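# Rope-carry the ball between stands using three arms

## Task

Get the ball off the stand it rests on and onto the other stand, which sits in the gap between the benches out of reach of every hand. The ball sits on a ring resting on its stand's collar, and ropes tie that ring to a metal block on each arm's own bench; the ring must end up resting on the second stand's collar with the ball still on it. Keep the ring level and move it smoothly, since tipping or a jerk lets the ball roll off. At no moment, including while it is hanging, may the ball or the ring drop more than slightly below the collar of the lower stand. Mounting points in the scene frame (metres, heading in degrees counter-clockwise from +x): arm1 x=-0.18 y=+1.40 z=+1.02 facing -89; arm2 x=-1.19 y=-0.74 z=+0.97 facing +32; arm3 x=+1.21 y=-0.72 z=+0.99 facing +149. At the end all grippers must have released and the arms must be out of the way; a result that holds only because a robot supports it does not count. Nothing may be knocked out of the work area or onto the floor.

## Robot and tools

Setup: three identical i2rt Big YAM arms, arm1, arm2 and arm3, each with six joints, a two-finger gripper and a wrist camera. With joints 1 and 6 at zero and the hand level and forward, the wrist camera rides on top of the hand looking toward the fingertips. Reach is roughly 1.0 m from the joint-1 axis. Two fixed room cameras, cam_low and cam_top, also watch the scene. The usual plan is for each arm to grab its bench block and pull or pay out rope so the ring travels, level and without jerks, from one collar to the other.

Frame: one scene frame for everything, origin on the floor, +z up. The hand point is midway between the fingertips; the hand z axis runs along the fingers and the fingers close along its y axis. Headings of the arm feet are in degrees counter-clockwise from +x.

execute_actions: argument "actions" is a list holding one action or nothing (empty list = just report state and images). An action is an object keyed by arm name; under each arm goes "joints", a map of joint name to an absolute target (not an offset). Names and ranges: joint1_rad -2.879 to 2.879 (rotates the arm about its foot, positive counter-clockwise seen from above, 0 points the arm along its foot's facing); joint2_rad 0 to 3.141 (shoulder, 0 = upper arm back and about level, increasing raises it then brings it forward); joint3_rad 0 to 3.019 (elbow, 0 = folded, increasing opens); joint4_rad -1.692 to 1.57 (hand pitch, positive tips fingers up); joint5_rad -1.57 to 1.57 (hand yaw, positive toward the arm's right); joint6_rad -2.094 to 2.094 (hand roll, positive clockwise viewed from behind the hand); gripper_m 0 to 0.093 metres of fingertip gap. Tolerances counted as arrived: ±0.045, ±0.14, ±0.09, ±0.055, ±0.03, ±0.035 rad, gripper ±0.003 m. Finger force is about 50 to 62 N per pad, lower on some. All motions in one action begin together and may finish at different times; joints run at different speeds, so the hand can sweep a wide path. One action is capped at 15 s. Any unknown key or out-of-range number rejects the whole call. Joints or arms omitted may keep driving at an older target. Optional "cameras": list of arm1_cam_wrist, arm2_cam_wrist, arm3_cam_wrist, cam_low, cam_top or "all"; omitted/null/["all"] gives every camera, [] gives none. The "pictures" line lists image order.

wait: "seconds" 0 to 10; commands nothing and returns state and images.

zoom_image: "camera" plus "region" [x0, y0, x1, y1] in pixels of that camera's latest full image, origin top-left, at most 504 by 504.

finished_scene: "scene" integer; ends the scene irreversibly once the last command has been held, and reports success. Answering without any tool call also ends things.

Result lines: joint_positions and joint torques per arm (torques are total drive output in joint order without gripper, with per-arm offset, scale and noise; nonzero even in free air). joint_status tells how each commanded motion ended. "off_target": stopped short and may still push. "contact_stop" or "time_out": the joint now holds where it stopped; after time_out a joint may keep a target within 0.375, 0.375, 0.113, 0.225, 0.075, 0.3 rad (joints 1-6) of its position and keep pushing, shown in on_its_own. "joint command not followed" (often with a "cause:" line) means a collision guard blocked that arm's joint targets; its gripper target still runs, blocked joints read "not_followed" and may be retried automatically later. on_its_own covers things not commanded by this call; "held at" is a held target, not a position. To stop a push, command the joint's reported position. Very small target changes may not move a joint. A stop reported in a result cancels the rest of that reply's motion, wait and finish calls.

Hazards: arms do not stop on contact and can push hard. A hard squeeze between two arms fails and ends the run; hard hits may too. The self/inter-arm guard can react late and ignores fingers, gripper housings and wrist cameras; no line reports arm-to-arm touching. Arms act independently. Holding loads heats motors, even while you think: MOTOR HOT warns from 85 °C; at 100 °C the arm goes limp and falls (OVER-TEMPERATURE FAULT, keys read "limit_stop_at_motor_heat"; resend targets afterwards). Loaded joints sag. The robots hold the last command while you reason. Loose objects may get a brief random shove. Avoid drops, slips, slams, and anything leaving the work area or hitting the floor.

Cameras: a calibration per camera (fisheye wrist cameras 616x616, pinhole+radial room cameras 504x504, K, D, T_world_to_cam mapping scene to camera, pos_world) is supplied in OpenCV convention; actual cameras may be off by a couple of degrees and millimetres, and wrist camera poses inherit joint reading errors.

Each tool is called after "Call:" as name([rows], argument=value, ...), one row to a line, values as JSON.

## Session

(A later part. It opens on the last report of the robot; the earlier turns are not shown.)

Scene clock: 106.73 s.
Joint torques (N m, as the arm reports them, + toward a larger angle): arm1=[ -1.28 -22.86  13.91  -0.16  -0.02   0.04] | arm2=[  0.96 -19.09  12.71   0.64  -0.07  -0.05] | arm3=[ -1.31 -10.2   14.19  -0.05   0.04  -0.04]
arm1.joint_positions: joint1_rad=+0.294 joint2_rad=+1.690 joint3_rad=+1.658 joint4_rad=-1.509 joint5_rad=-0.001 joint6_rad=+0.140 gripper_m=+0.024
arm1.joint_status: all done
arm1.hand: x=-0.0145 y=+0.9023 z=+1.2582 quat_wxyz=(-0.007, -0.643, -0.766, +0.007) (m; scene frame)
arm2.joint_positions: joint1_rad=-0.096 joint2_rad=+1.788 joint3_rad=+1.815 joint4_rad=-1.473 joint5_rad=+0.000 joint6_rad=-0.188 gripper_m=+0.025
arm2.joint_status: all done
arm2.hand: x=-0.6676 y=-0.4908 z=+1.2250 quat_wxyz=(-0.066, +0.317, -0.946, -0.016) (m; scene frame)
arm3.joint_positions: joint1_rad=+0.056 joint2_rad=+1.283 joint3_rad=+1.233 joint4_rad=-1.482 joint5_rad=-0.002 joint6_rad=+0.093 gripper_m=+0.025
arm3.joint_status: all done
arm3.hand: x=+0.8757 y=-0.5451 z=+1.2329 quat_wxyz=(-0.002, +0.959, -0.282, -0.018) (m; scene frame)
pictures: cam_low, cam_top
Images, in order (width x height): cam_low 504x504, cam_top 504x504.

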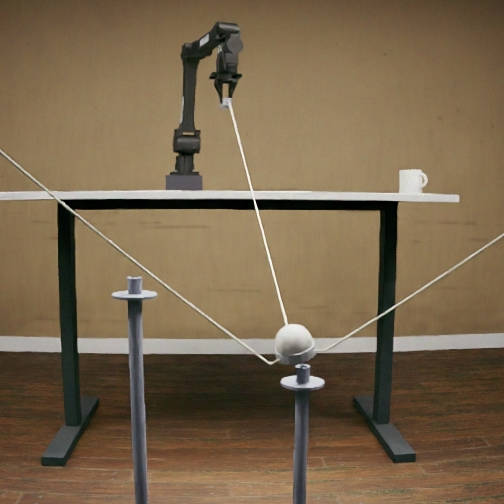

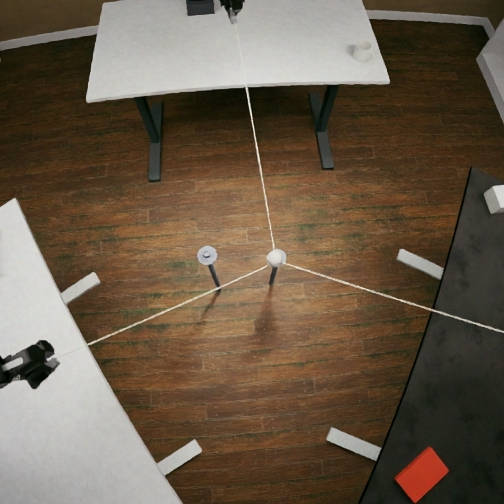

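Call:
execute_actions([
  {"arm1":{"joints":{"joint4_rad":-1.58}},"arm2":{"joints":{"joint3_rad":1.97,"joint4_rad":-1.53}},"arm3":{"joints":{"joint4_rad":-1.55}}},
], cameras=["cam_low"])

Call:
execute_actions([
  {"arm1":{"joints":{"joint2_rad":1.58,"joint4_rad":-1.64}},"arm2":{"joints":{"joint2_rad":1.69,"joint4_rad":-1.59}},"arm3":{"joints":{"joint2_rad":1.19,"joint4_rad":-1.61}}},
], cameras=["cam_low"])

Call:
zoom_image(camera="cam_low", region=[200, 250, 400, 400])

Scene clock: 117.63 s.
Joint torques (N m, as the arm reports them, + toward a larger angle): arm1=[ -1.28 -22.71  13.84  -0.31  -0.02   0.04] | arm2=[  1.09 -18.08  12.71   0.73  -0.06  -0.07] | arm3=[ -1.28 -10.11  14.07  -0.2    0.03  -0.03]
arm1.joint_positions: joint1_rad=+0.294 joint2_rad=+1.690 joint3_rad=+1.658 joint4_rad=-1.556 joint5_rad=-0.001 joint6_rad=+0.140 gripper_m=+0.024
arm1.joint_status: all done
arm1.hand: x=-0.0181 y=+0.9134 z=+1.2582 quat_wxyz=(+0.013, -0.643, -0.766, -0.005) (m; scene frame)
arm2.joint_positions: joint1_rad=-0.096 joint2_rad=+1.780 joint3_rad=+1.916 joint4_rad=-1.511 joint5_rad=+0.000 joint6_rad=-0.188 gripper_m=+0.025
arm2.joint_status: all done
arm2.hand: x=-0.6581 y=-0.4868 z=+1.2702 quat_wxyz=(-0.101, +0.316, -0.943, -0.020) (m; scene frame)
arm3.joint_positions: joint1_rad=+0.056 joint2_rad=+1.283 joint3_rad=+1.233 joint4_rad=-1.530 joint5_rad=-0.002 joint6_rad=+0.093 gripper_m=+0.025
arm3.joint_status: all done
arm3.hand: x=+0.8862 y=-0.5506 z=+1.2328 quat_wxyz=(+0.003, +0.960, -0.282, +0.006) (m; scene frame)
pictures: cam_low
Images, in order (width x height): cam_low 504x504.

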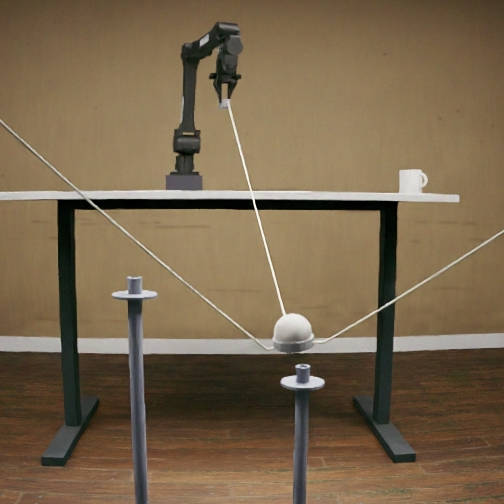

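Scene clock: 118.60 s.
Joint torques (N m, as the arm reports them, + toward a larger angle): arm1=[ -1.28 -19.47  13.86  -0.23  -0.02   0.04] | arm2=[  1.15 -16.83  12.84   0.7   -0.06  -0.07] | arm3=[-0.9  -8.32 14.17 -0.17  0.04 -0.02]
arm1.joint_positions: joint1_rad=+0.294 joint2_rad=+1.611 joint3_rad=+1.658 joint4_rad=-1.619 joint5_rad=-0.001 joint6_rad=+0.140 gripper_m=+0.024
arm1.joint_status: all done
arm1.hand: x=-0.0257 y=+0.9375 z=+1.2967 quat_wxyz=(+0.006, -0.643, -0.766, -0.001) (m; scene frame)
arm2.joint_positions: joint1_rad=-0.096 joint2_rad=+1.719 joint3_rad=+1.916 joint4_rad=-1.571 joint5_rad=+0.000 joint6_rad=-0.188 gripper_m=+0.025
arm2.joint_status: all done
arm2.hand: x=-0.6810 y=-0.4986 z=+1.3008 quat_wxyz=(-0.101, +0.316, -0.943, -0.020) (m; scene frame)
arm3.joint_positions: joint1_rad=+0.056 joint2_rad=+1.204 joint3_rad=+1.233 joint4_rad=-1.593 joint5_rad=-0.002 joint6_rad=+0.093 gripper_m=+0.025
arm3.joint_status: all done
arm3.hand: x=+0.9089 y=-0.5623 z=+1.2585 quat_wxyz=(+0.001, +0.960, -0.282, -0.002) (m; scene frame)
pictures: cam_low
Images, in order (width x height): cam_low 504x504.

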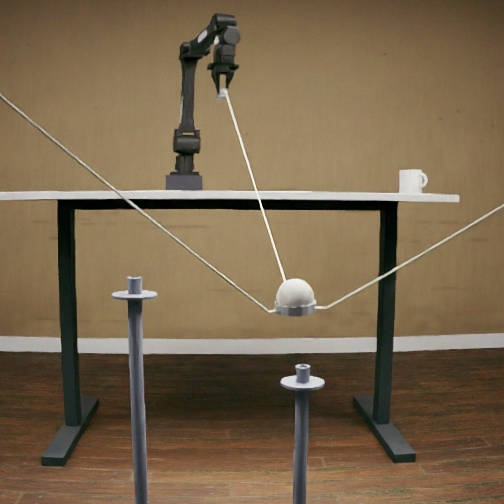

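Region (200, 250, 400, 400) of cam_low's 504x504 image, scaled by 2.520, with more detail than that image has; it fills the top 378 rows of this view, and the rest is white.

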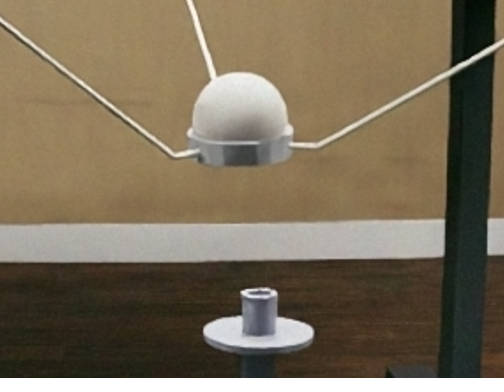

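Level. Need ~50 px more.

Call:
execute_actions([
  {"arm1":{"joints":{"joint2_rad":1.51,"joint4_rad":-1.69}},"arm2":{"joints":{"joint2_rad":1.63,"joint4_rad":-1.65}},"arm3":{"joints":{"joint2_rad":1.11,"joint4_rad":-1.67}}},
], cameras=["cam_low"])

Call:
execute_actions([
  {"arm1":{"joints":{"joint2_rad":1.46}},"arm2":{"joints":{"joint2_rad":1.59}},"arm3":{"joints":{"joint2_rad":1.05}}},
], cameras=["cam_low","cam_top"])

Scene clock: 128.57 s.
Joint torques (N m, as the arm reports them, + toward a larger angle): arm1=[ -1.29 -18.57  13.9   -0.19  -0.02   0.03] | arm2=[  0.92 -16.15  12.54   0.76  -0.05  -0.04] | arm3=[-1.21 -7.05 14.2  -0.04  0.02 -0.03]
arm1.joint_positions: joint1_rad=+0.294 joint2_rad=+1.544 joint3_rad=+1.658 joint4_rad=-1.656 joint5_rad=-0.001 joint6_rad=+0.140 gripper_m=+0.024
arm1.joint_status: all done
joint sent to its limit — the command would take arm1.joint4_rad past its lower limit, so that joint was sent only as far as its limit.
arm1.hand: x=-0.0316 y=+0.9563 z=+1.3271 quat_wxyz=(-0.007, -0.643, -0.766, +0.007) (m; scene frame)
arm2.joint_positions: joint1_rad=-0.096 joint2_rad=+1.658 joint3_rad=+1.916 joint4_rad=-1.631 joint5_rad=+0.000 joint6_rad=-0.188 gripper_m=+0.025
arm2.joint_status: all done
arm2.hand: x=-0.7058 y=-0.5113 z=+1.3303 quat_wxyz=(-0.102, +0.316, -0.943, -0.020) (m; scene frame)
arm3.joint_positions: joint1_rad=+0.056 joint2_rad=+1.122 joint3_rad=+1.233 joint4_rad=-1.653 joint5_rad=-0.002 joint6_rad=+0.093 gripper_m=+0.025
arm3.joint_status: all done
arm3.hand: x=+0.9332 y=-0.5749 z=+1.2826 quat_wxyz=(-0.001, +0.959, -0.282, -0.013) (m; scene frame)
pictures: cam_low
Images, in order (width x height): cam_low 504x504.

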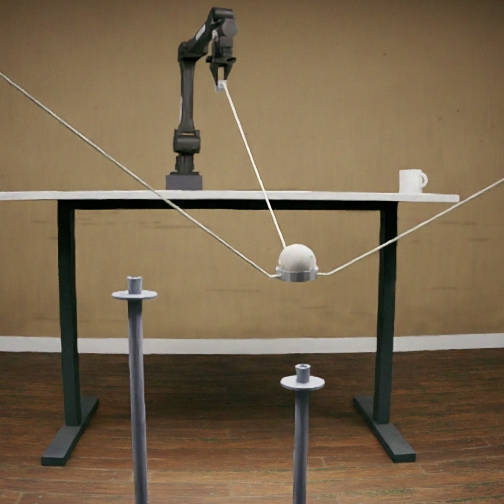

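Scene clock: 129.40 s.
Joint torques (N m, as the arm reports them, + toward a larger angle): arm1=[ -1.27 -18.76  13.92  -0.1   -0.02   0.04] | arm2=[  1.08 -16.43  12.79   0.78  -0.05  -0.08] | arm3=[-1.15 -6.95 14.1   0.07  0.04 -0.02]
arm1.joint_positions: joint1_rad=+0.294 joint2_rad=+1.500 joint3_rad=+1.658 joint4_rad=-1.656 joint5_rad=-0.001 joint6_rad=+0.140 gripper_m=+0.024
arm1.joint_status: all done
arm1.hand: x=-0.0339 y=+0.9639 z=+1.3463 quat_wxyz=(-0.025, -0.643, -0.766, +0.019) (m; scene frame)
arm2.joint_positions: joint1_rad=-0.096 joint2_rad=+1.628 joint3_rad=+1.916 joint4_rad=-1.631 joint5_rad=+0.000 joint6_rad=-0.188 gripper_m=+0.025
arm2.joint_status: all done
arm2.hand: x=-0.7122 y=-0.5147 z=+1.3457 quat_wxyz=(-0.117, +0.315, -0.942, -0.022) (m; scene frame)
arm3.joint_positions: joint1_rad=+0.056 joint2_rad=+1.070 joint3_rad=+1.233 joint4_rad=-1.653 joint5_rad=-0.002 joint6_rad=+0.093 gripper_m=+0.025
arm3.joint_status: all done
arm3.hand: x=+0.9414 y=-0.5791 z=+1.2974 quat_wxyz=(-0.006, +0.959, -0.281, -0.038) (m; scene frame)
pictures: cam_low, cam_top
Images, in order (width x height): cam_low 504x504, cam_top 504x504.

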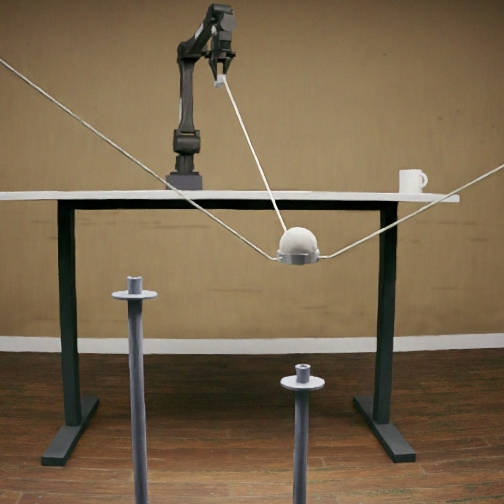

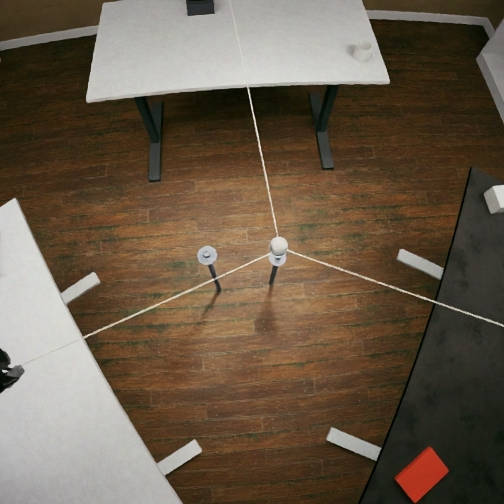

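Call:
execute_actions([
  {"arm1":{"joints":{"joint1_rad":0.19,"joint6_rad":0.03}},"arm2":{"joints":{"joint1_rad":-0.055,"joint6_rad":-0.13,"joint2_rad":1.47,"joint3_rad":1.79}},"arm3":{"joints":{"joint1_rad":0.13,"joint6_rad":0.17,"joint2_rad":1.19,"joint3_rad":1.41}}},
], cameras=["cam_low"])

Call:
execute_actions([
  {"arm1":{"joints":{"joint1_rad":0.08,"joint6_rad":-0.08}},"arm2":{"joints":{"joint1_rad":0.0,"joint6_rad":-0.08,"joint2_rad":1.35,"joint3_rad":1.67}},"arm3":{"joints":{"joint1_rad":0.185,"joint6_rad":0.22,"joint2_rad":1.33,"joint3_rad":1.53}}},
], cameras=["cam_low"])

Scene clock: 156.43 s.
Joint torques (N m, as the arm reports them, + toward a larger angle): arm1=[ -1.17 -18.51  13.9   -0.11  -0.09  -0.15] | arm2=[  1.44 -13.3    8.37   1.01  -0.06   0.18] | arm3=[-0.19 -8.96 13.68  0.13  0.02 -0.03]
arm1.joint_positions: joint1_rad=+0.183 joint2_rad=+1.500 joint3_rad=+1.658 joint4_rad=-1.656 joint5_rad=+0.001 joint6_rad=+0.041 gripper_m=+0.024
arm1.joint_status: all done
arm1.hand: x=-0.0833 y=+0.9509 z=+1.3467 quat_wxyz=(-0.022, -0.647, -0.762, +0.023) (m; scene frame)
arm2.joint_positions: joint1_rad=-0.054 joint2_rad=+1.487 joint3_rad=+1.789 joint4_rad=-1.635 joint5_rad=+0.000 joint6_rad=-0.142 gripper_m=+0.025
arm2.joint_status: all done
arm2.hand: x=-0.7686 y=-0.5206 z=+1.3601 quat_wxyz=(-0.121, +0.313, -0.942, -0.028) (m; scene frame)
arm3.joint_positions: joint1_rad=+0.127 joint2_rad=+1.211 joint3_rad=+1.349 joint4_rad=-1.657 joint5_rad=-0.001 joint6_rad=+0.162 gripper_m=+0.025
arm3.joint_status: all done
arm3.hand: x=+0.8892 y=-0.5794 z=+1.3006 quat_wxyz=(-0.002, +0.959, -0.281, -0.024) (m; scene frame)
pictures: cam_low
Images, in order (width x height): cam_low 504x504.

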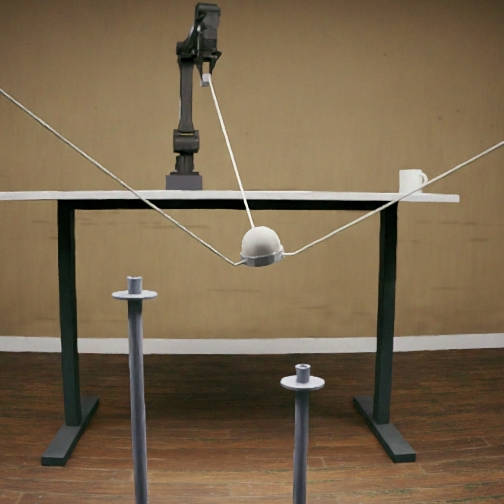

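Scene clock: 157.70 s.
Joint torques (N m, as the arm reports them, + toward a larger angle): arm1=[ -1.31 -18.55  13.9   -0.02  -0.08  -0.15] | arm2=[  0.9  -11.69   8.6    0.97  -0.07   0.15] | arm3=[ -0.71 -11.11  13.68   0.06   0.03  -0.04]
arm1.joint_positions: joint1_rad=+0.074 joint2_rad=+1.500 joint3_rad=+1.658 joint4_rad=-1.657 joint5_rad=+0.000 joint6_rad=-0.069 gripper_m=+0.024
arm1.joint_status: all done
arm1.hand: x=-0.1324 y=+0.9440 z=+1.3471 quat_wxyz=(-0.020, -0.647, -0.762, +0.025) (m; scene frame)
arm2.joint_positions: joint1_rad=+0.002 joint2_rad=+1.372 joint3_rad=+1.666 joint4_rad=-1.635 joint5_rad=+0.000 joint6_rad=-0.091 gripper_m=+0.025
arm2.joint_status: all done
arm2.hand: x=-0.8203 y=-0.5210 z=+1.3580 quat_wxyz=(-0.116, +0.316, -0.941, -0.034) (m; scene frame)
arm3.joint_positions: joint1_rad=+0.182 joint2_rad=+1.351 joint3_rad=+1.468 joint4_rad=-1.657 joint5_rad=-0.001 joint6_rad=+0.212 gripper_m=+0.025
arm3.joint_status: all done
arm3.hand: x=+0.8361 y=-0.5796 z=+1.2981 quat_wxyz=(+0.001, +0.960, -0.279, -0.013) (m; scene frame)
pictures: cam_low
Images, in order (width x height): cam_low 504x504.

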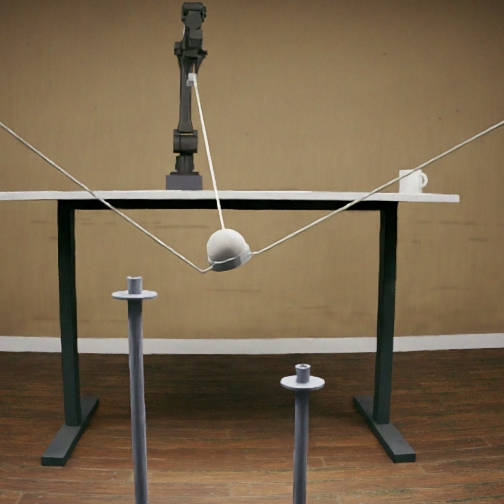

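Call:
execute_actions(actions=[], cameras=["cam_low","cam_top","arm2_cam_wrist","arm3_cam_wrist"])

Scene clock: 160.47 s.
Joint torques (N m, as the arm reports them, + toward a larger angle): arm1=[ -1.33 -18.56  13.91  -0.05  -0.08  -0.14] | arm2=[  1.26 -11.5    8.56   0.87  -0.05   0.15] | arm3=[ -0.34 -11.21  13.73   0.07   0.01  -0.02]
arm1.joint_positions: joint1_rad=+0.074 joint2_rad=+1.500 joint3_rad=+1.658 joint4_rad=-1.657 joint5_rad=+0.000 joint6_rad=-0.069 gripper_m=+0.024
arm1.joint_status: all done
arm1.hand: x=-0.1324 y=+0.9440 z=+1.3471 quat_wxyz=(-0.020, -0.646, -0.762, +0.025) (m; scene frame)
arm2.joint_positions: joint1_rad=+0.002 joint2_rad=+1.372 joint3_rad=+1.666 joint4_rad=-1.635 joint5_rad=+0.000 joint6_rad=-0.091 gripper_m=+0.025
arm2.joint_status: all done
arm2.hand: x=-0.8203 y=-0.5210 z=+1.3580 quat_wxyz=(-0.116, +0.316, -0.941, -0.034) (m; scene frame)
arm3.joint_positions: joint1_rad=+0.182 joint2_rad=+1.351 joint3_rad=+1.468 joint4_rad=-1.657 joint5_rad=-0.001 joint6_rad=+0.212 gripper_m=+0.025
arm3.joint_status: all done
arm3.hand: x=+0.8361 y=-0.5796 z=+1.2981 quat_wxyz=(+0.001, +0.960, -0.279, -0.013) (m; scene frame)
pictures: arm2_cam_wrist, arm3_cam_wrist, cam_low, cam_top
camera_calibration (this result's frames):
arm2_cam_wrist: T_world_to_cam=[[0.602475, -0.7981, 0.0077015, 0.0658958], [-0.74258, -0.556974, 0.371961, -1.40019], [-0.292573, -0.229816, -0.928216, 1.02639], [0, 0, 0, 1]] pos_world=[-0.779162, -0.491399, 1.47302]
arm3_cam_wrist: T_world_to_cam=[[0.529453, 0.848232, -0.0134712, 0.065722], [0.707822, -0.432946, 0.558163, -1.56292], [0.46762, -0.305056, -0.829622, 0.632633], [0, 0, 0, 1]] pos_world=[0.775643, -0.539421, 1.3981]
Images, in order (width x height): arm2_cam_wrist 616x616, arm3_cam_wrist 616x616, cam_low 504x504, cam_top 504x504.

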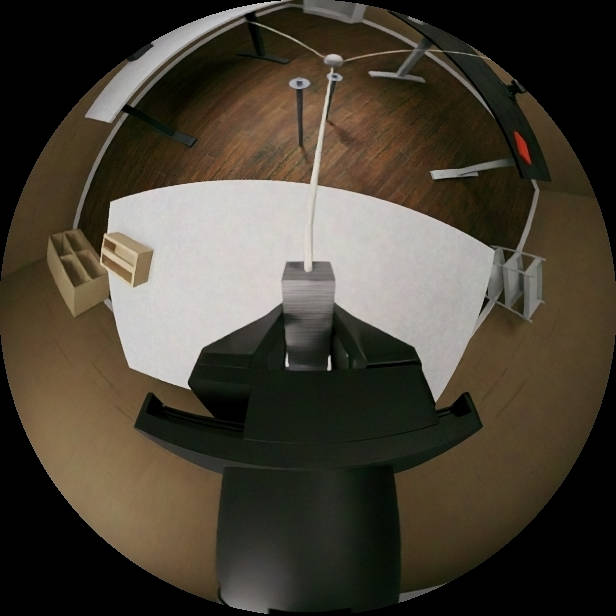

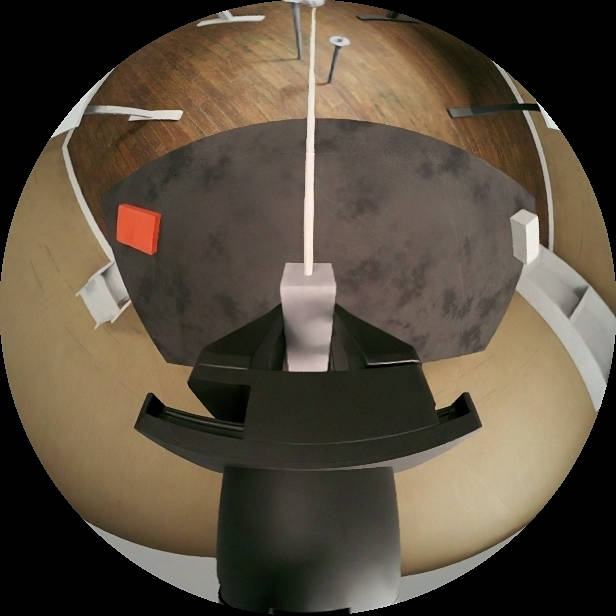

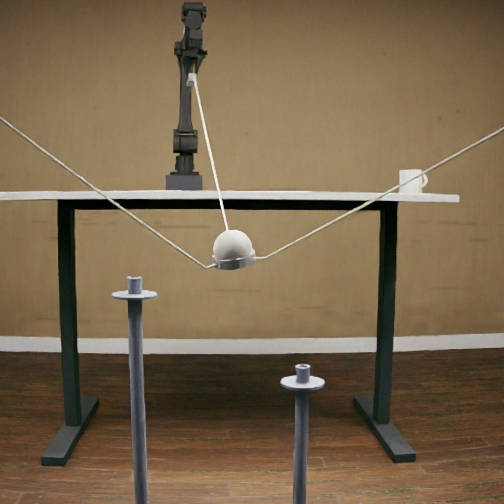

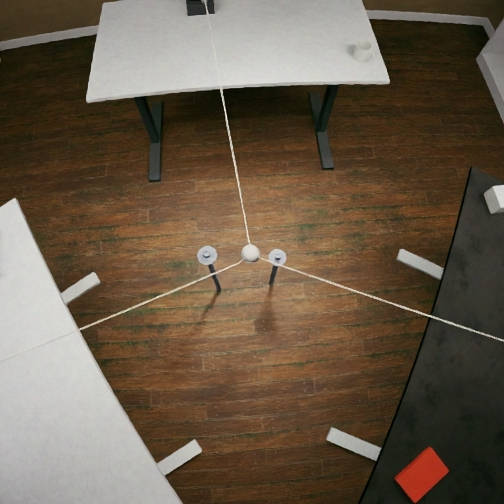

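Call:
execute_actions([
  {"arm1":{"joints":{"joint1_rad":-0.03,"joint6_rad":-0.19,"joint2_rad":1.43}},"arm2":{"joints":{"joint1_rad":0.07,"joint6_rad":-0.01,"joint2_rad":1.25,"joint3_rad":1.59}},"arm3":{"joints":{"joint1_rad":0.225,"joint6_rad":0.26,"joint2_rad":1.45,"joint3_rad":1.63}}},
], cameras=["cam_low","cam_top"])

Scene clock: 166.57 s.
Joint torques (N m, as the arm reports them, + toward a larger angle): arm1=[ -1.38 -18.53  13.95  -0.02  -0.06  -0.13] | arm2=[  1.44 -10.21   8.82   0.97  -0.06   0.14] | arm3=[ -0.36 -13.05  13.64   0.05   0.    -0.02]
arm1.joint_positions: joint1_rad=-0.035 joint2_rad=+1.476 joint3_rad=+1.658 joint4_rad=-1.657 joint5_rad=-0.001 joint6_rad=-0.179 gripper_m=+0.024
arm1.joint_status: all done
arm1.hand: x=-0.1818 y=+0.9469 z=+1.3581 quat_wxyz=(-0.025, -0.646, -0.762, +0.036) (m; scene frame)
arm2.joint_positions: joint1_rad=+0.073 joint2_rad=+1.269 joint3_rad=+1.584 joint4_rad=-1.635 joint5_rad=+0.000 joint6_rad=-0.021 gripper_m=+0.025
arm2.joint_status: all done
arm2.hand: x=-0.8674 y=-0.5172 z=+1.3639 quat_wxyz=(-0.123, +0.316, -0.940, -0.044) (m; scene frame)
arm3.joint_positions: joint1_rad=+0.219 joint2_rad=+1.470 joint3_rad=+1.569 joint4_rad=-1.657 joint5_rad=-0.001 joint6_rad=+0.252 gripper_m=+0.025
arm3.joint_status: all done
arm3.hand: x=+0.7915 y=-0.5803 z=+1.2904 quat_wxyz=(+0.001, +0.960, -0.280, -0.004) (m; scene frame)
pictures: cam_low, cam_top
Images, in order (width x height): cam_low 504x504, cam_top 504x504.

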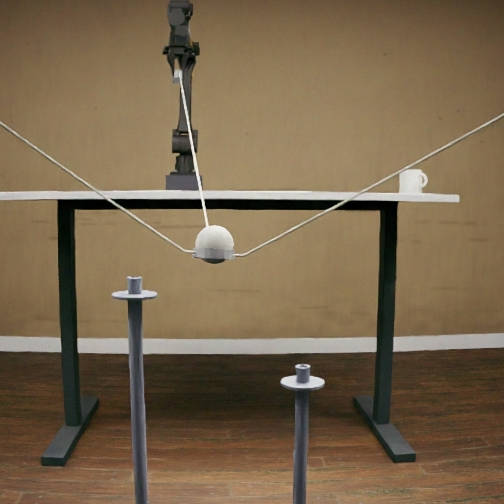

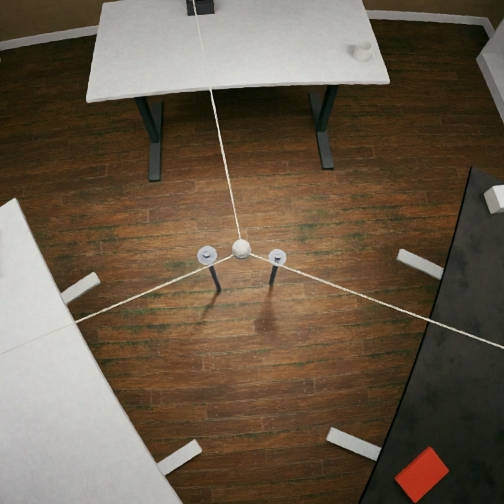

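Call:
execute_actions([
  {"arm1":{"joints":{"joint1_rad":-0.145,"joint6_rad":-0.3}},"arm2":{"joints":{"joint1_rad":0.15,"joint6_rad":0.07,"joint2_rad":1.13,"joint3_rad":1.49}},"arm3":{"joints":{"joint1_rad":0.258,"joint6_rad":0.29,"joint2_rad":1.58,"joint3_rad":1.78}}},
], cameras=["cam_low"])

Scene clock: 172.77 s.
Joint torques (N m, as the arm reports them, + toward a larger angle): arm1=[ -1.63 -18.64  13.91  -0.02  -0.04  -0.15] | arm2=[ 1.34 -7.47  8.58  0.97 -0.05  0.11] | arm3=[ -0.15 -14.81  14.27   0.11   0.04  -0.03]
arm1.joint_positions: joint1_rad=-0.148 joint2_rad=+1.476 joint3_rad=+1.658 joint4_rad=-1.657 joint5_rad=-0.002 joint6_rad=-0.289 gripper_m=+0.024
arm1.joint_status: all done
arm1.hand: x=-0.2328 y=+0.9505 z=+1.3586 quat_wxyz=(-0.021, -0.647, -0.761, +0.039) (m; scene frame)
arm2.joint_positions: joint1_rad=+0.151 joint2_rad=+1.143 joint3_rad=+1.484 joint4_rad=-1.635 joint5_rad=+0.000 joint6_rad=+0.059 gripper_m=+0.025
arm2.joint_status: all done
arm2.hand: x=-0.9207 y=-0.5217 z=+1.3659 quat_wxyz=(-0.132, +0.314, -0.938, -0.059) (m; scene frame)
arm3.joint_positions: joint1_rad=+0.251 joint2_rad=+1.599 joint3_rad=+1.711 joint4_rad=-1.658 joint5_rad=-0.001 joint6_rad=+0.282 gripper_m=+0.025
arm3.joint_status: all done
arm3.hand: x=+0.7379 y=-0.5793 z=+1.2884 quat_wxyz=(+0.002, +0.960, -0.279, -0.011) (m; scene frame)
pictures: cam_low
Images, in order (width x height): cam_low 504x504.

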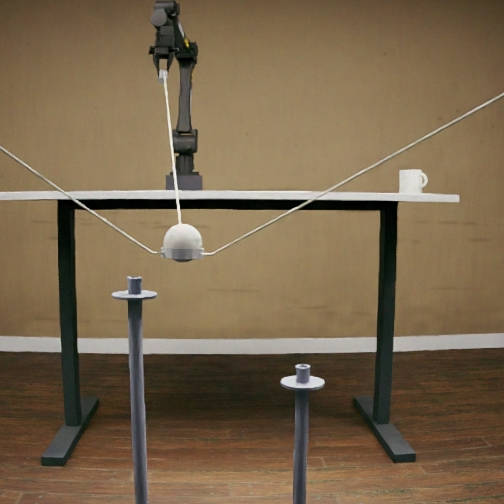

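Call:
execute_actions([
  {"arm1":{"joints":{"joint1_rad":-0.255,"joint6_rad":-0.41}},"arm2":{"joints":{"joint1_rad":0.25,"joint6_rad":0.17,"joint2_rad":1.03,"joint3_rad":1.41}},"arm3":{"joints":{"joint1_rad":0.284,"joint6_rad":0.32,"joint2_rad":1.69,"joint3_rad":1.93}}},
], cameras=["cam_low","cam_top"])

Scene clock: 180.13 s.
Joint torques (N m, as the arm reports them, + toward a larger angle): arm1=[ -1.85 -18.57  13.9   -0.01  -0.01  -0.15] | arm2=[ 0.81 -6.8   8.7   1.1  -0.06  0.19] | arm3=[ -0.23 -16.08  14.68   0.2    0.01  -0.03]
arm1.joint_positions: joint1_rad=-0.257 joint2_rad=+1.476 joint3_rad=+1.658 joint4_rad=-1.657 joint5_rad=-0.002 joint6_rad=-0.399 gripper_m=+0.024
arm1.joint_status: all done
arm1.hand: x=-0.2812 y=+0.9595 z=+1.3591 quat_wxyz=(-0.017, -0.647, -0.761, +0.042) (m; scene frame)
arm2.joint_positions: joint1_rad=+0.250 joint2_rad=+1.046 joint3_rad=+1.403 joint4_rad=-1.635 joint5_rad=+0.001 joint6_rad=+0.159 gripper_m=+0.025
arm2.joint_status: all done
arm2.hand: x=-0.9682 y=-0.5209 z=+1.3616 quat_wxyz=(-0.134, +0.314, -0.937, -0.074) (m; scene frame)
arm3.joint_positions: joint1_rad=+0.274 joint2_rad=+1.705 joint3_rad=+1.857 joint4_rad=-1.659 joint5_rad=-0.001 joint6_rad=+0.312 gripper_m=+0.025
arm3.joint_status: all done
arm3.hand: x=+0.6893 y=-0.5781 z=+1.2935 quat_wxyz=(+0.002, +0.959, -0.282, -0.030) (m; scene frame)
pictures: cam_low, cam_top
Images, in order (width x height): cam_low 504x504, cam_top 504x504.

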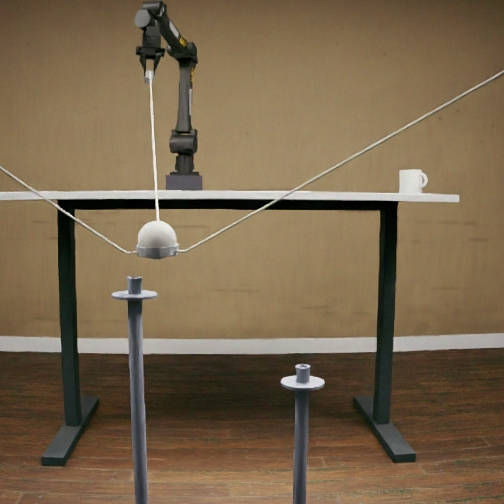

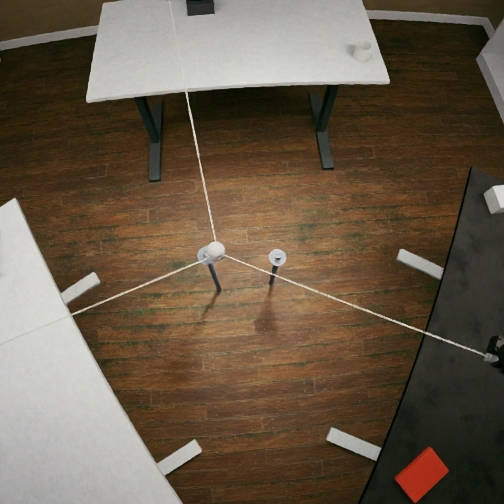

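Call:
execute_actions([
  {"arm1":{"joints":{"joint1_rad":-0.35,"joint6_rad":-0.5}},"arm2":{"joints":{"joint1_rad":0.38,"joint6_rad":0.3,"joint2_rad":0.965,"joint3_rad":1.34}},"arm3":{"joints":{"joint2_rad":1.80,"joint3_rad":2.05}}},
], cameras=[])

Call:
wait(seconds=2)

Call:
zoom_image(camera="cam_top", region=[160, 210, 280, 300])

Scene clock: 189.83 s.
Joint torques (N m, as the arm reports them, + toward a larger angle): arm1=[ -1.83 -18.6   13.92   0.     0.01  -0.15] | arm2=[ 1.52 -6.27  8.61  0.94 -0.1   0.13] | arm3=[ -0.04 -17.71  14.28   0.2    0.02  -0.03]
arm1.joint_positions: joint1_rad=-0.351 joint2_rad=+1.476 joint3_rad=+1.658 joint4_rad=-1.657 joint5_rad=-0.003 joint6_rad=-0.489 gripper_m=+0.024
arm1.joint_status: all done
arm1.hand: x=-0.3220 y=+0.9714 z=+1.3595 quat_wxyz=(-0.013, -0.648, -0.760, +0.044) (m; scene frame)
arm2.joint_positions: joint1_rad=+0.379 joint2_rad=+0.989 joint3_rad=+1.336 joint4_rad=-1.635 joint5_rad=+0.001 joint6_rad=+0.289 gripper_m=+0.025
arm2.joint_status: all done
arm2.hand: x=-1.0123 y=-0.5114 z=+1.3492 quat_wxyz=(-0.120, +0.313, -0.938, -0.088) (m; scene frame)
arm3.joint_positions: joint1_rad=+0.274 joint2_rad=+1.819 joint3_rad=+1.981 joint4_rad=-1.659 joint5_rad=-0.001 joint6_rad=+0.312 gripper_m=+0.025
arm3.joint_status: all done
arm3.hand: x=+0.6481 y=-0.5671 z=+1.2812 quat_wxyz=(+0.003, +0.959, -0.282, -0.035) (m; scene frame)
pictures: none
No camera images: the call's "cameras" was empty. Leave "cameras" out to get every camera's image.

Scene clock: 191.83 s.
Joint torques (N m, as the arm reports them, + toward a larger angle): arm1=[ -1.7  -18.49  13.9    0.01   0.02  -0.14] | arm2=[ 1.06 -6.16  8.63  1.03 -0.07  0.13] | arm3=[  0.03 -18.08  14.26   0.25   0.02  -0.03]
arm1.joint_positions: joint1_rad=-0.351 joint2_rad=+1.476 joint3_rad=+1.658 joint4_rad=-1.657 joint5_rad=-0.003 joint6_rad=-0.489 gripper_m=+0.024
arm1.joint_status: all done
arm1.hand: x=-0.3220 y=+0.9714 z=+1.3595 quat_wxyz=(-0.013, -0.648, -0.760, +0.044) (m; scene frame)
arm2.joint_positions: joint1_rad=+0.379 joint2_rad=+0.989 joint3_rad=+1.336 joint4_rad=-1.635 joint5_rad=+0.001 joint6_rad=+0.289 gripper_m=+0.025
arm2.joint_status: all done
arm2.hand: x=-1.0123 y=-0.5114 z=+1.3492 quat_wxyz=(-0.120, +0.313, -0.938, -0.088) (m; scene frame)
arm3.joint_positions: joint1_rad=+0.274 joint2_rad=+1.819 joint3_rad=+1.981 joint4_rad=-1.659 joint5_rad=-0.001 joint6_rad=+0.312 gripper_m=+0.025
arm3.joint_status: all done
arm3.hand: x=+0.6481 y=-0.5671 z=+1.2812 quat_wxyz=(+0.003, +0.959, -0.282, -0.035) (m; scene frame)
wait: 2.00 s; at rest by 0.27 s
pictures: arm1_cam_wrist, arm2_cam_wrist, arm3_cam_wrist, cam_low, cam_top
camera_calibration (this result's frames):
arm1_cam_wrist: T_world_to_cam=[[-0.986626, -0.156652, 0.0450487, -0.225479], [-0.111248, 0.849141, 0.516318, -1.55339], [-0.119135, 0.504401, -0.855211, 0.758211], [0, 0, 0, 1]] pos_world=[-0.304946, 0.901282, 1.46063]
arm2_cam_wrist: T_world_to_cam=[[0.608857, -0.787994, -0.0914256, 0.334726], [-0.728072, -0.600845, 0.329994, -1.48527], [-0.314966, -0.134355, -0.939545, 1.00565], [0, 0, 0, 1]] pos_world=[-0.968437, -0.49354, 1.46559]
arm3_cam_wrist: T_world_to_cam=[[0.534974, 0.844357, -0.0293774, 0.169049], [0.727659, -0.442809, 0.523862, -1.38944], [0.429318, -0.30163, -0.851296, 0.764895], [0, 0, 0, 1]] pos_world=[0.592218, -0.527279, 1.38399]
Images, in order (width x height): arm1_cam_wrist 616x616, arm2_cam_wrist 616x616, arm3_cam_wrist 616x616, cam_low 504x504, cam_top 504x504.

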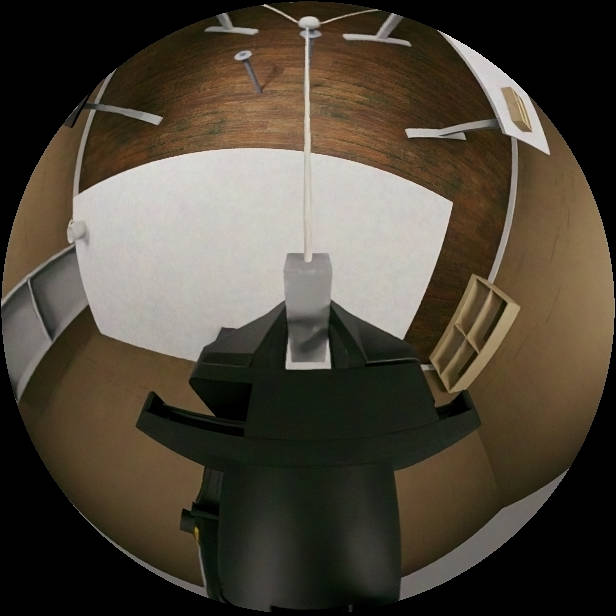

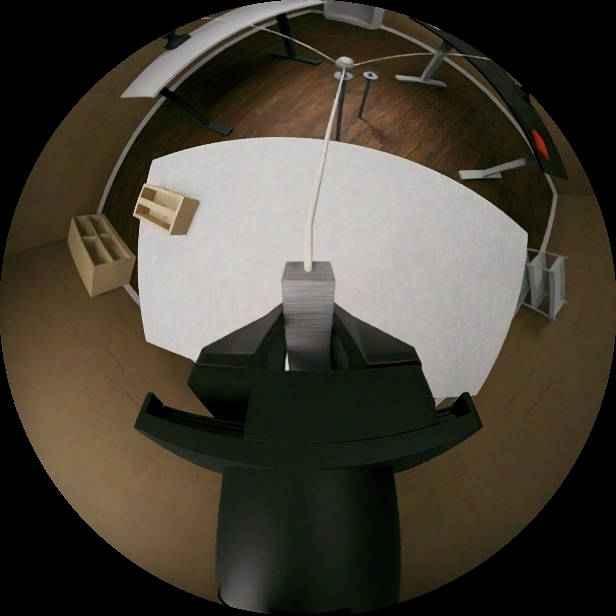

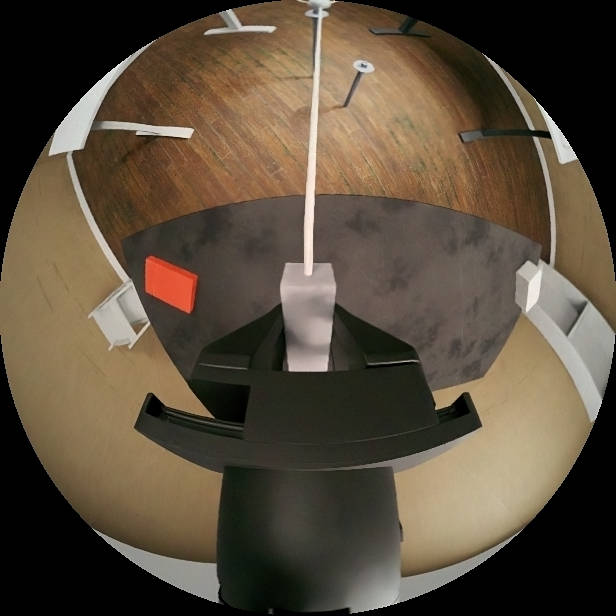

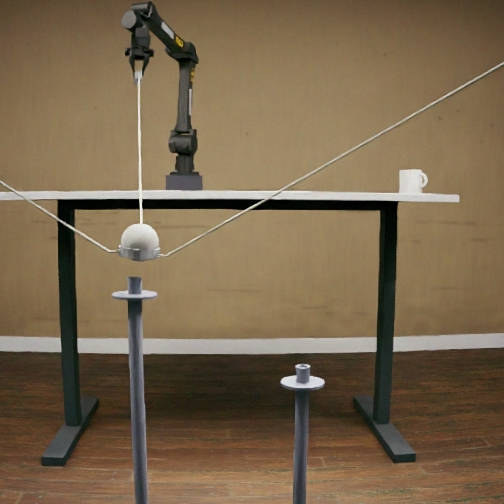

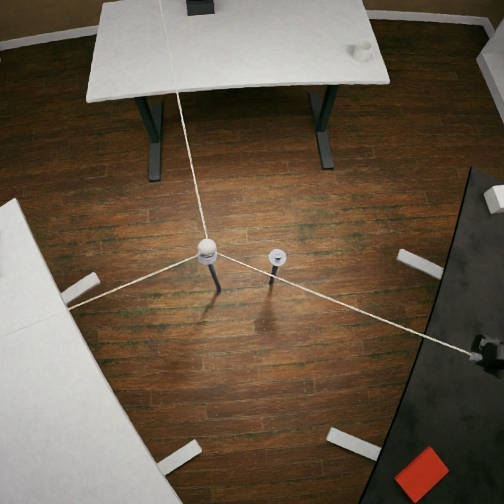

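Region (160, 210, 280, 300) of cam_top's 504x504 image, scaled by 4.200, with more detail than that image has; it fills the top 378 rows of this view, and the rest is white.

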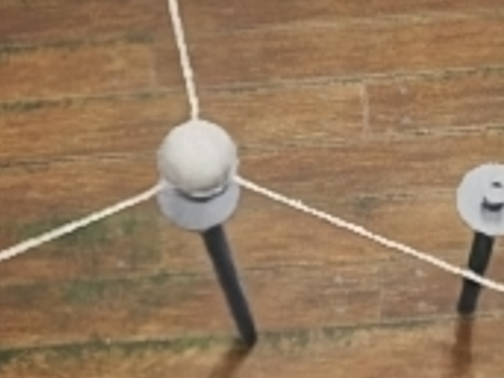

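Call:
execute_actions([
  {"arm1":{"joints":{"joint2_rad":1.495}},"arm3":{"joints":{"joint4_rad":-1.6}}},
], cameras=[])

Call:
execute_actions(actions=[], cameras=["cam_low","cam_top"])

Call:
zoom_image(camera="cam_top", region=[160, 210, 280, 300])

Call:
zoom_image(camera="cam_low", region=[50, 200, 230, 330])

Scene clock: 199.87 s.
Joint torques (N m, as the arm reports them, + toward a larger angle): arm1=[ -1.73 -14.88  13.87  -0.04   0.02  -0.14] | arm2=[ 1.6  -5.87  8.55  1.03 -0.07  0.14] | arm3=[  0.   -17.89  14.34   0.9    0.04  -0.04]
arm1.joint_positions: joint1_rad=-0.351 joint2_rad=+1.497 joint3_rad=+1.658 joint4_rad=-1.657 joint5_rad=-0.003 joint6_rad=-0.489 gripper_m=+0.024
arm1.joint_status: all done
arm1.hand: x=-0.3235 y=+0.9673 z=+1.3503 quat_wxyz=(-0.009, -0.648, -0.761, +0.034) (m; scene frame)
arm2.joint_positions: joint1_rad=+0.379 joint2_rad=+0.989 joint3_rad=+1.336 joint4_rad=-1.635 joint5_rad=+0.001 joint6_rad=+0.289 gripper_m=+0.025
arm2.joint_status: not commanded
arm2.hand: x=-1.0123 y=-0.5114 z=+1.3492 quat_wxyz=(-0.120, +0.313, -0.938, -0.088) (m; scene frame)
arm3.joint_positions: joint1_rad=+0.274 joint2_rad=+1.819 joint3_rad=+1.981 joint4_rad=-1.604 joint5_rad=-0.001 joint6_rad=+0.312 gripper_m=+0.025
arm3.joint_status: all done
arm3.hand: x=+0.6350 y=-0.5636 z=+1.2825 quat_wxyz=(+0.003, +0.957, -0.282, -0.063) (m; scene frame)
pictures: none
No camera images: the call's "cameras" was empty. Leave "cameras" out to get every camera's image.

Scene clock: 199.87 s.
Joint torques (N m, as the arm reports them, + toward a larger angle): arm1=[ -1.73 -14.88  13.87  -0.04   0.02  -0.14] | arm2=[ 1.6  -5.87  8.55  1.03 -0.07  0.14] | arm3=[  0.   -17.89  14.34   0.9    0.04  -0.04]
arm1.joint_positions: joint1_rad=-0.351 joint2_rad=+1.497 joint3_rad=+1.658 joint4_rad=-1.657 joint5_rad=-0.003 joint6_rad=-0.489 gripper_m=+0.024
arm1.joint_status: all done
arm1.hand: x=-0.3235 y=+0.9673 z=+1.3503 quat_wxyz=(-0.009, -0.648, -0.761, +0.034) (m; scene frame)
arm2.joint_positions: joint1_rad=+0.379 joint2_rad=+0.989 joint3_rad=+1.336 joint4_rad=-1.635 joint5_rad=+0.001 joint6_rad=+0.289 gripper_m=+0.025
arm2.joint_status: not commanded
arm2.hand: x=-1.0123 y=-0.5114 z=+1.3492 quat_wxyz=(-0.120, +0.313, -0.938, -0.088) (m; scene frame)
arm3.joint_positions: joint1_rad=+0.274 joint2_rad=+1.819 joint3_rad=+1.981 joint4_rad=-1.604 joint5_rad=-0.001 joint6_rad=+0.312 gripper_m=+0.025
arm3.joint_status: all done
arm3.hand: x=+0.6350 y=-0.5636 z=+1.2825 quat_wxyz=(+0.003, +0.957, -0.282, -0.063) (m; scene frame)
pictures: cam_low, cam_top
Images, in order (width x height): cam_low 504x504, cam_top 504x504.

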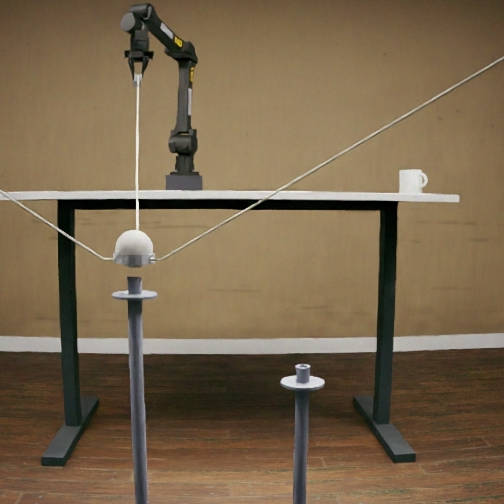

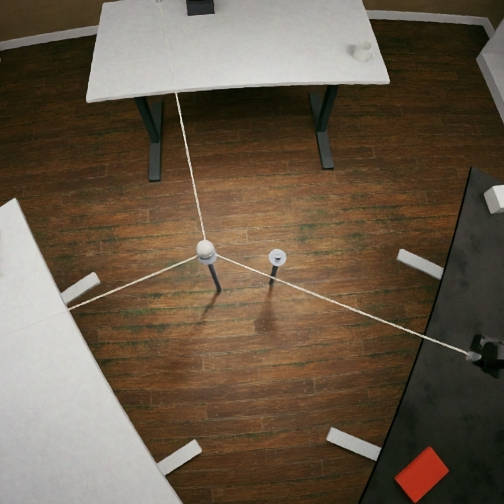

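Region (160, 210, 280, 300) of cam_top's 504x504 image, scaled by 4.200, with more detail than that image has; it fills the top 378 rows of this view, and the rest is white.

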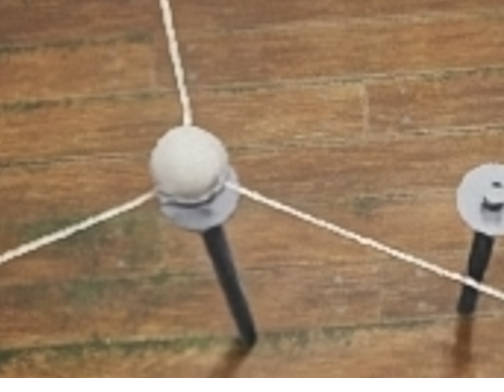

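Region (50, 200, 230, 330) of cam_low's 504x504 image, scaled by 2.800, with more detail than that image has.

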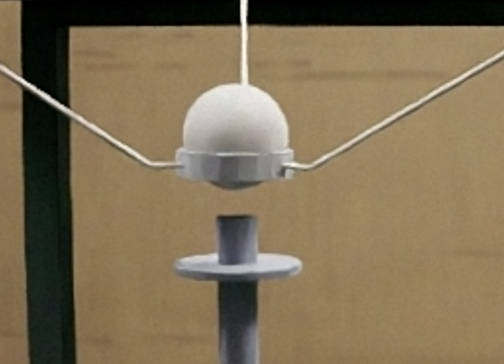

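Call:
execute_actions([
  {"arm1":{"joints":{"joint2_rad":1.52}}},
], cameras=["cam_low","cam_top"])

Call:
zoom_image(camera="cam_top", region=[160, 210, 280, 300])

Call:
zoom_image(camera="cam_low", region=[50, 200, 230, 330])

Scene clock: 207.03 s.
Joint torques (N m, as the arm reports them, + toward a larger angle): arm1=[ -1.76 -15.26  13.91  -0.08   0.01  -0.14] | arm2=[ 1.29 -6.01  8.61  1.06 -0.08  0.13] | arm3=[ -0.18 -18.14  14.37   0.88   0.02  -0.04]
arm1.joint_positions: joint1_rad=-0.351 joint2_rad=+1.523 joint3_rad=+1.658 joint4_rad=-1.657 joint5_rad=-0.003 joint6_rad=-0.489 gripper_m=+0.024
arm1.joint_status: all done
arm1.hand: x=-0.3252 y=+0.9627 z=+1.3389 quat_wxyz=(-0.004, -0.649, -0.761, +0.022) (m; scene frame)
arm2.joint_positions: joint1_rad=+0.379 joint2_rad=+0.989 joint3_rad=+1.336 joint4_rad=-1.635 joint5_rad=+0.001 joint6_rad=+0.289 gripper_m=+0.025
arm2.joint_status: not commanded
arm2.hand: x=-1.0123 y=-0.5114 z=+1.3492 quat_wxyz=(-0.120, +0.313, -0.938, -0.088) (m; scene frame)
arm3.joint_positions: joint1_rad=+0.274 joint2_rad=+1.819 joint3_rad=+1.981 joint4_rad=-1.604 joint5_rad=-0.001 joint6_rad=+0.312 gripper_m=+0.025
arm3.joint_status: not commanded
arm3.hand: x=+0.6350 y=-0.5636 z=+1.2825 quat_wxyz=(+0.003, +0.957, -0.282, -0.063) (m; scene frame)
pictures: cam_low, cam_top
Images, in order (width x height): cam_low 504x504, cam_top 504x504.

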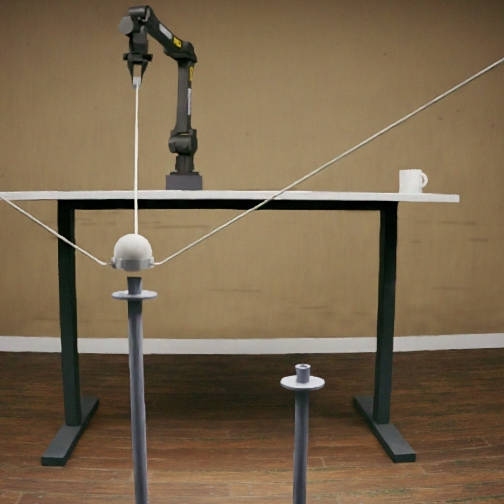

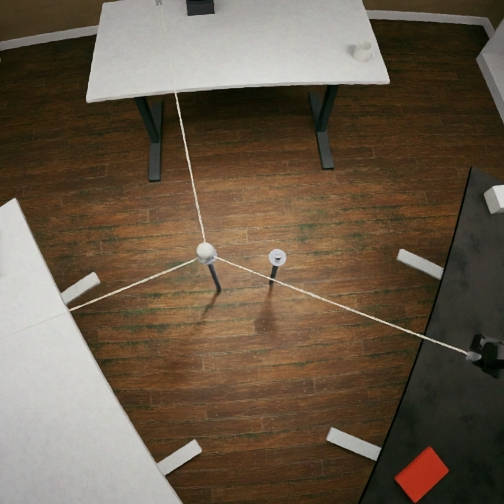

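Region (160, 210, 280, 300) of cam_top's 504x504 image, scaled by 4.200, with more detail than that image has; it fills the top 378 rows of this view, and the rest is white.

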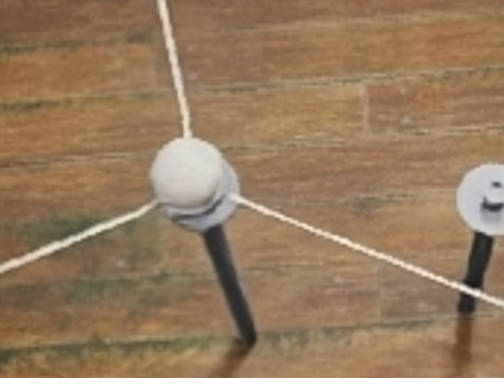

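Region (50, 200, 230, 330) of cam_low's 504x504 image, scaled by 2.800, with more detail than that image has.

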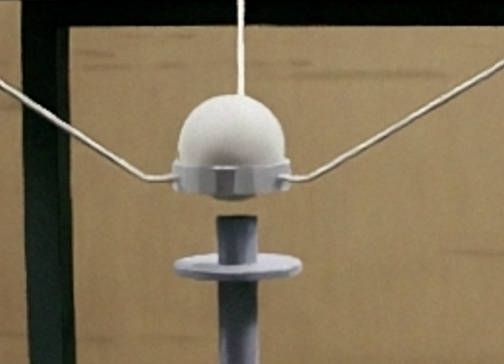

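Call:
execute_actions([
  {"arm1":{"joints":{"joint2_rad":1.535}},"arm2":{"joints":{"joint2_rad":1.025}}},
], cameras=["cam_low","cam_top"])

Call:
zoom_image(camera="cam_top", region=[160, 210, 280, 300])

Call:
zoom_image(camera="cam_low", region=[50, 200, 230, 330])

Scene clock: 214.10 s.
Joint torques (N m, as the arm reports them, + toward a larger angle): arm1=[ -1.75 -15.08  13.85  -0.1    0.01  -0.14] | arm2=[ 0.86 -6.45  8.6   0.96 -0.05  0.13] | arm3=[ -0.28 -17.64  14.36   0.91   0.02  -0.03]
arm1.joint_positions: joint1_rad=-0.351 joint2_rad=+1.534 joint3_rad=+1.658 joint4_rad=-1.657 joint5_rad=-0.003 joint6_rad=-0.489 gripper_m=+0.024
arm1.joint_status: all done
arm1.hand: x=-0.3259 y=+0.9609 z=+1.3342 quat_wxyz=(-0.002, -0.649, -0.761, +0.017) (m; scene frame)
arm2.joint_positions: joint1_rad=+0.379 joint2_rad=+1.033 joint3_rad=+1.336 joint4_rad=-1.635 joint5_rad=+0.001 joint6_rad=+0.289 gripper_m=+0.025
arm2.joint_status: all done
arm2.hand: x=-1.0059 y=-0.5026 z=+1.3368 quat_wxyz=(-0.102, +0.314, -0.941, -0.075) (m; scene frame)
arm3.joint_positions: joint1_rad=+0.274 joint2_rad=+1.819 joint3_rad=+1.981 joint4_rad=-1.604 joint5_rad=-0.001 joint6_rad=+0.312 gripper_m=+0.025
arm3.joint_status: not commanded
arm3.hand: x=+0.6350 y=-0.5636 z=+1.2825 quat_wxyz=(+0.003, +0.957, -0.282, -0.063) (m; scene frame)
pictures: cam_low, cam_top
Images, in order (width x height): cam_low 504x504, cam_top 504x504.

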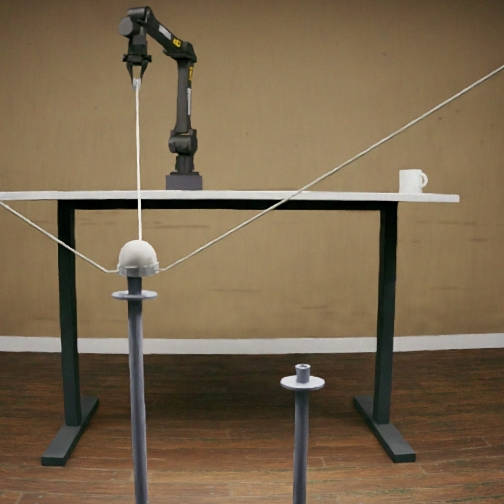

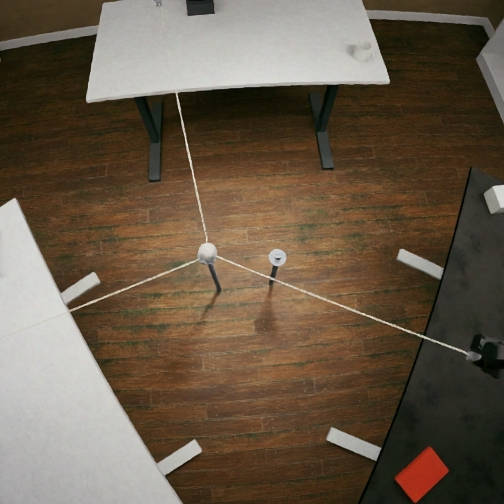

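Region (160, 210, 280, 300) of cam_top's 504x504 image, scaled by 4.200, with more detail than that image has; it fills the top 378 rows of this view, and the rest is white.

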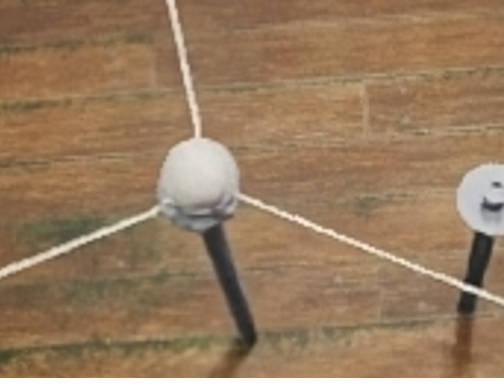

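Region (50, 200, 230, 330) of cam_low's 504x504 image, scaled by 2.800, with more detail than that image has.

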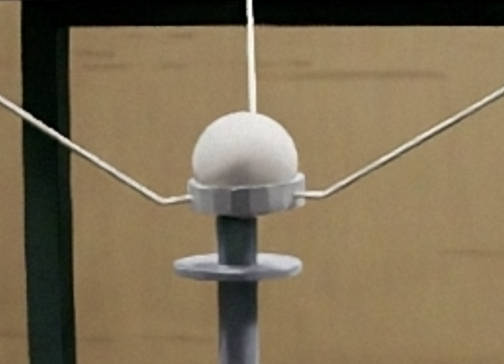

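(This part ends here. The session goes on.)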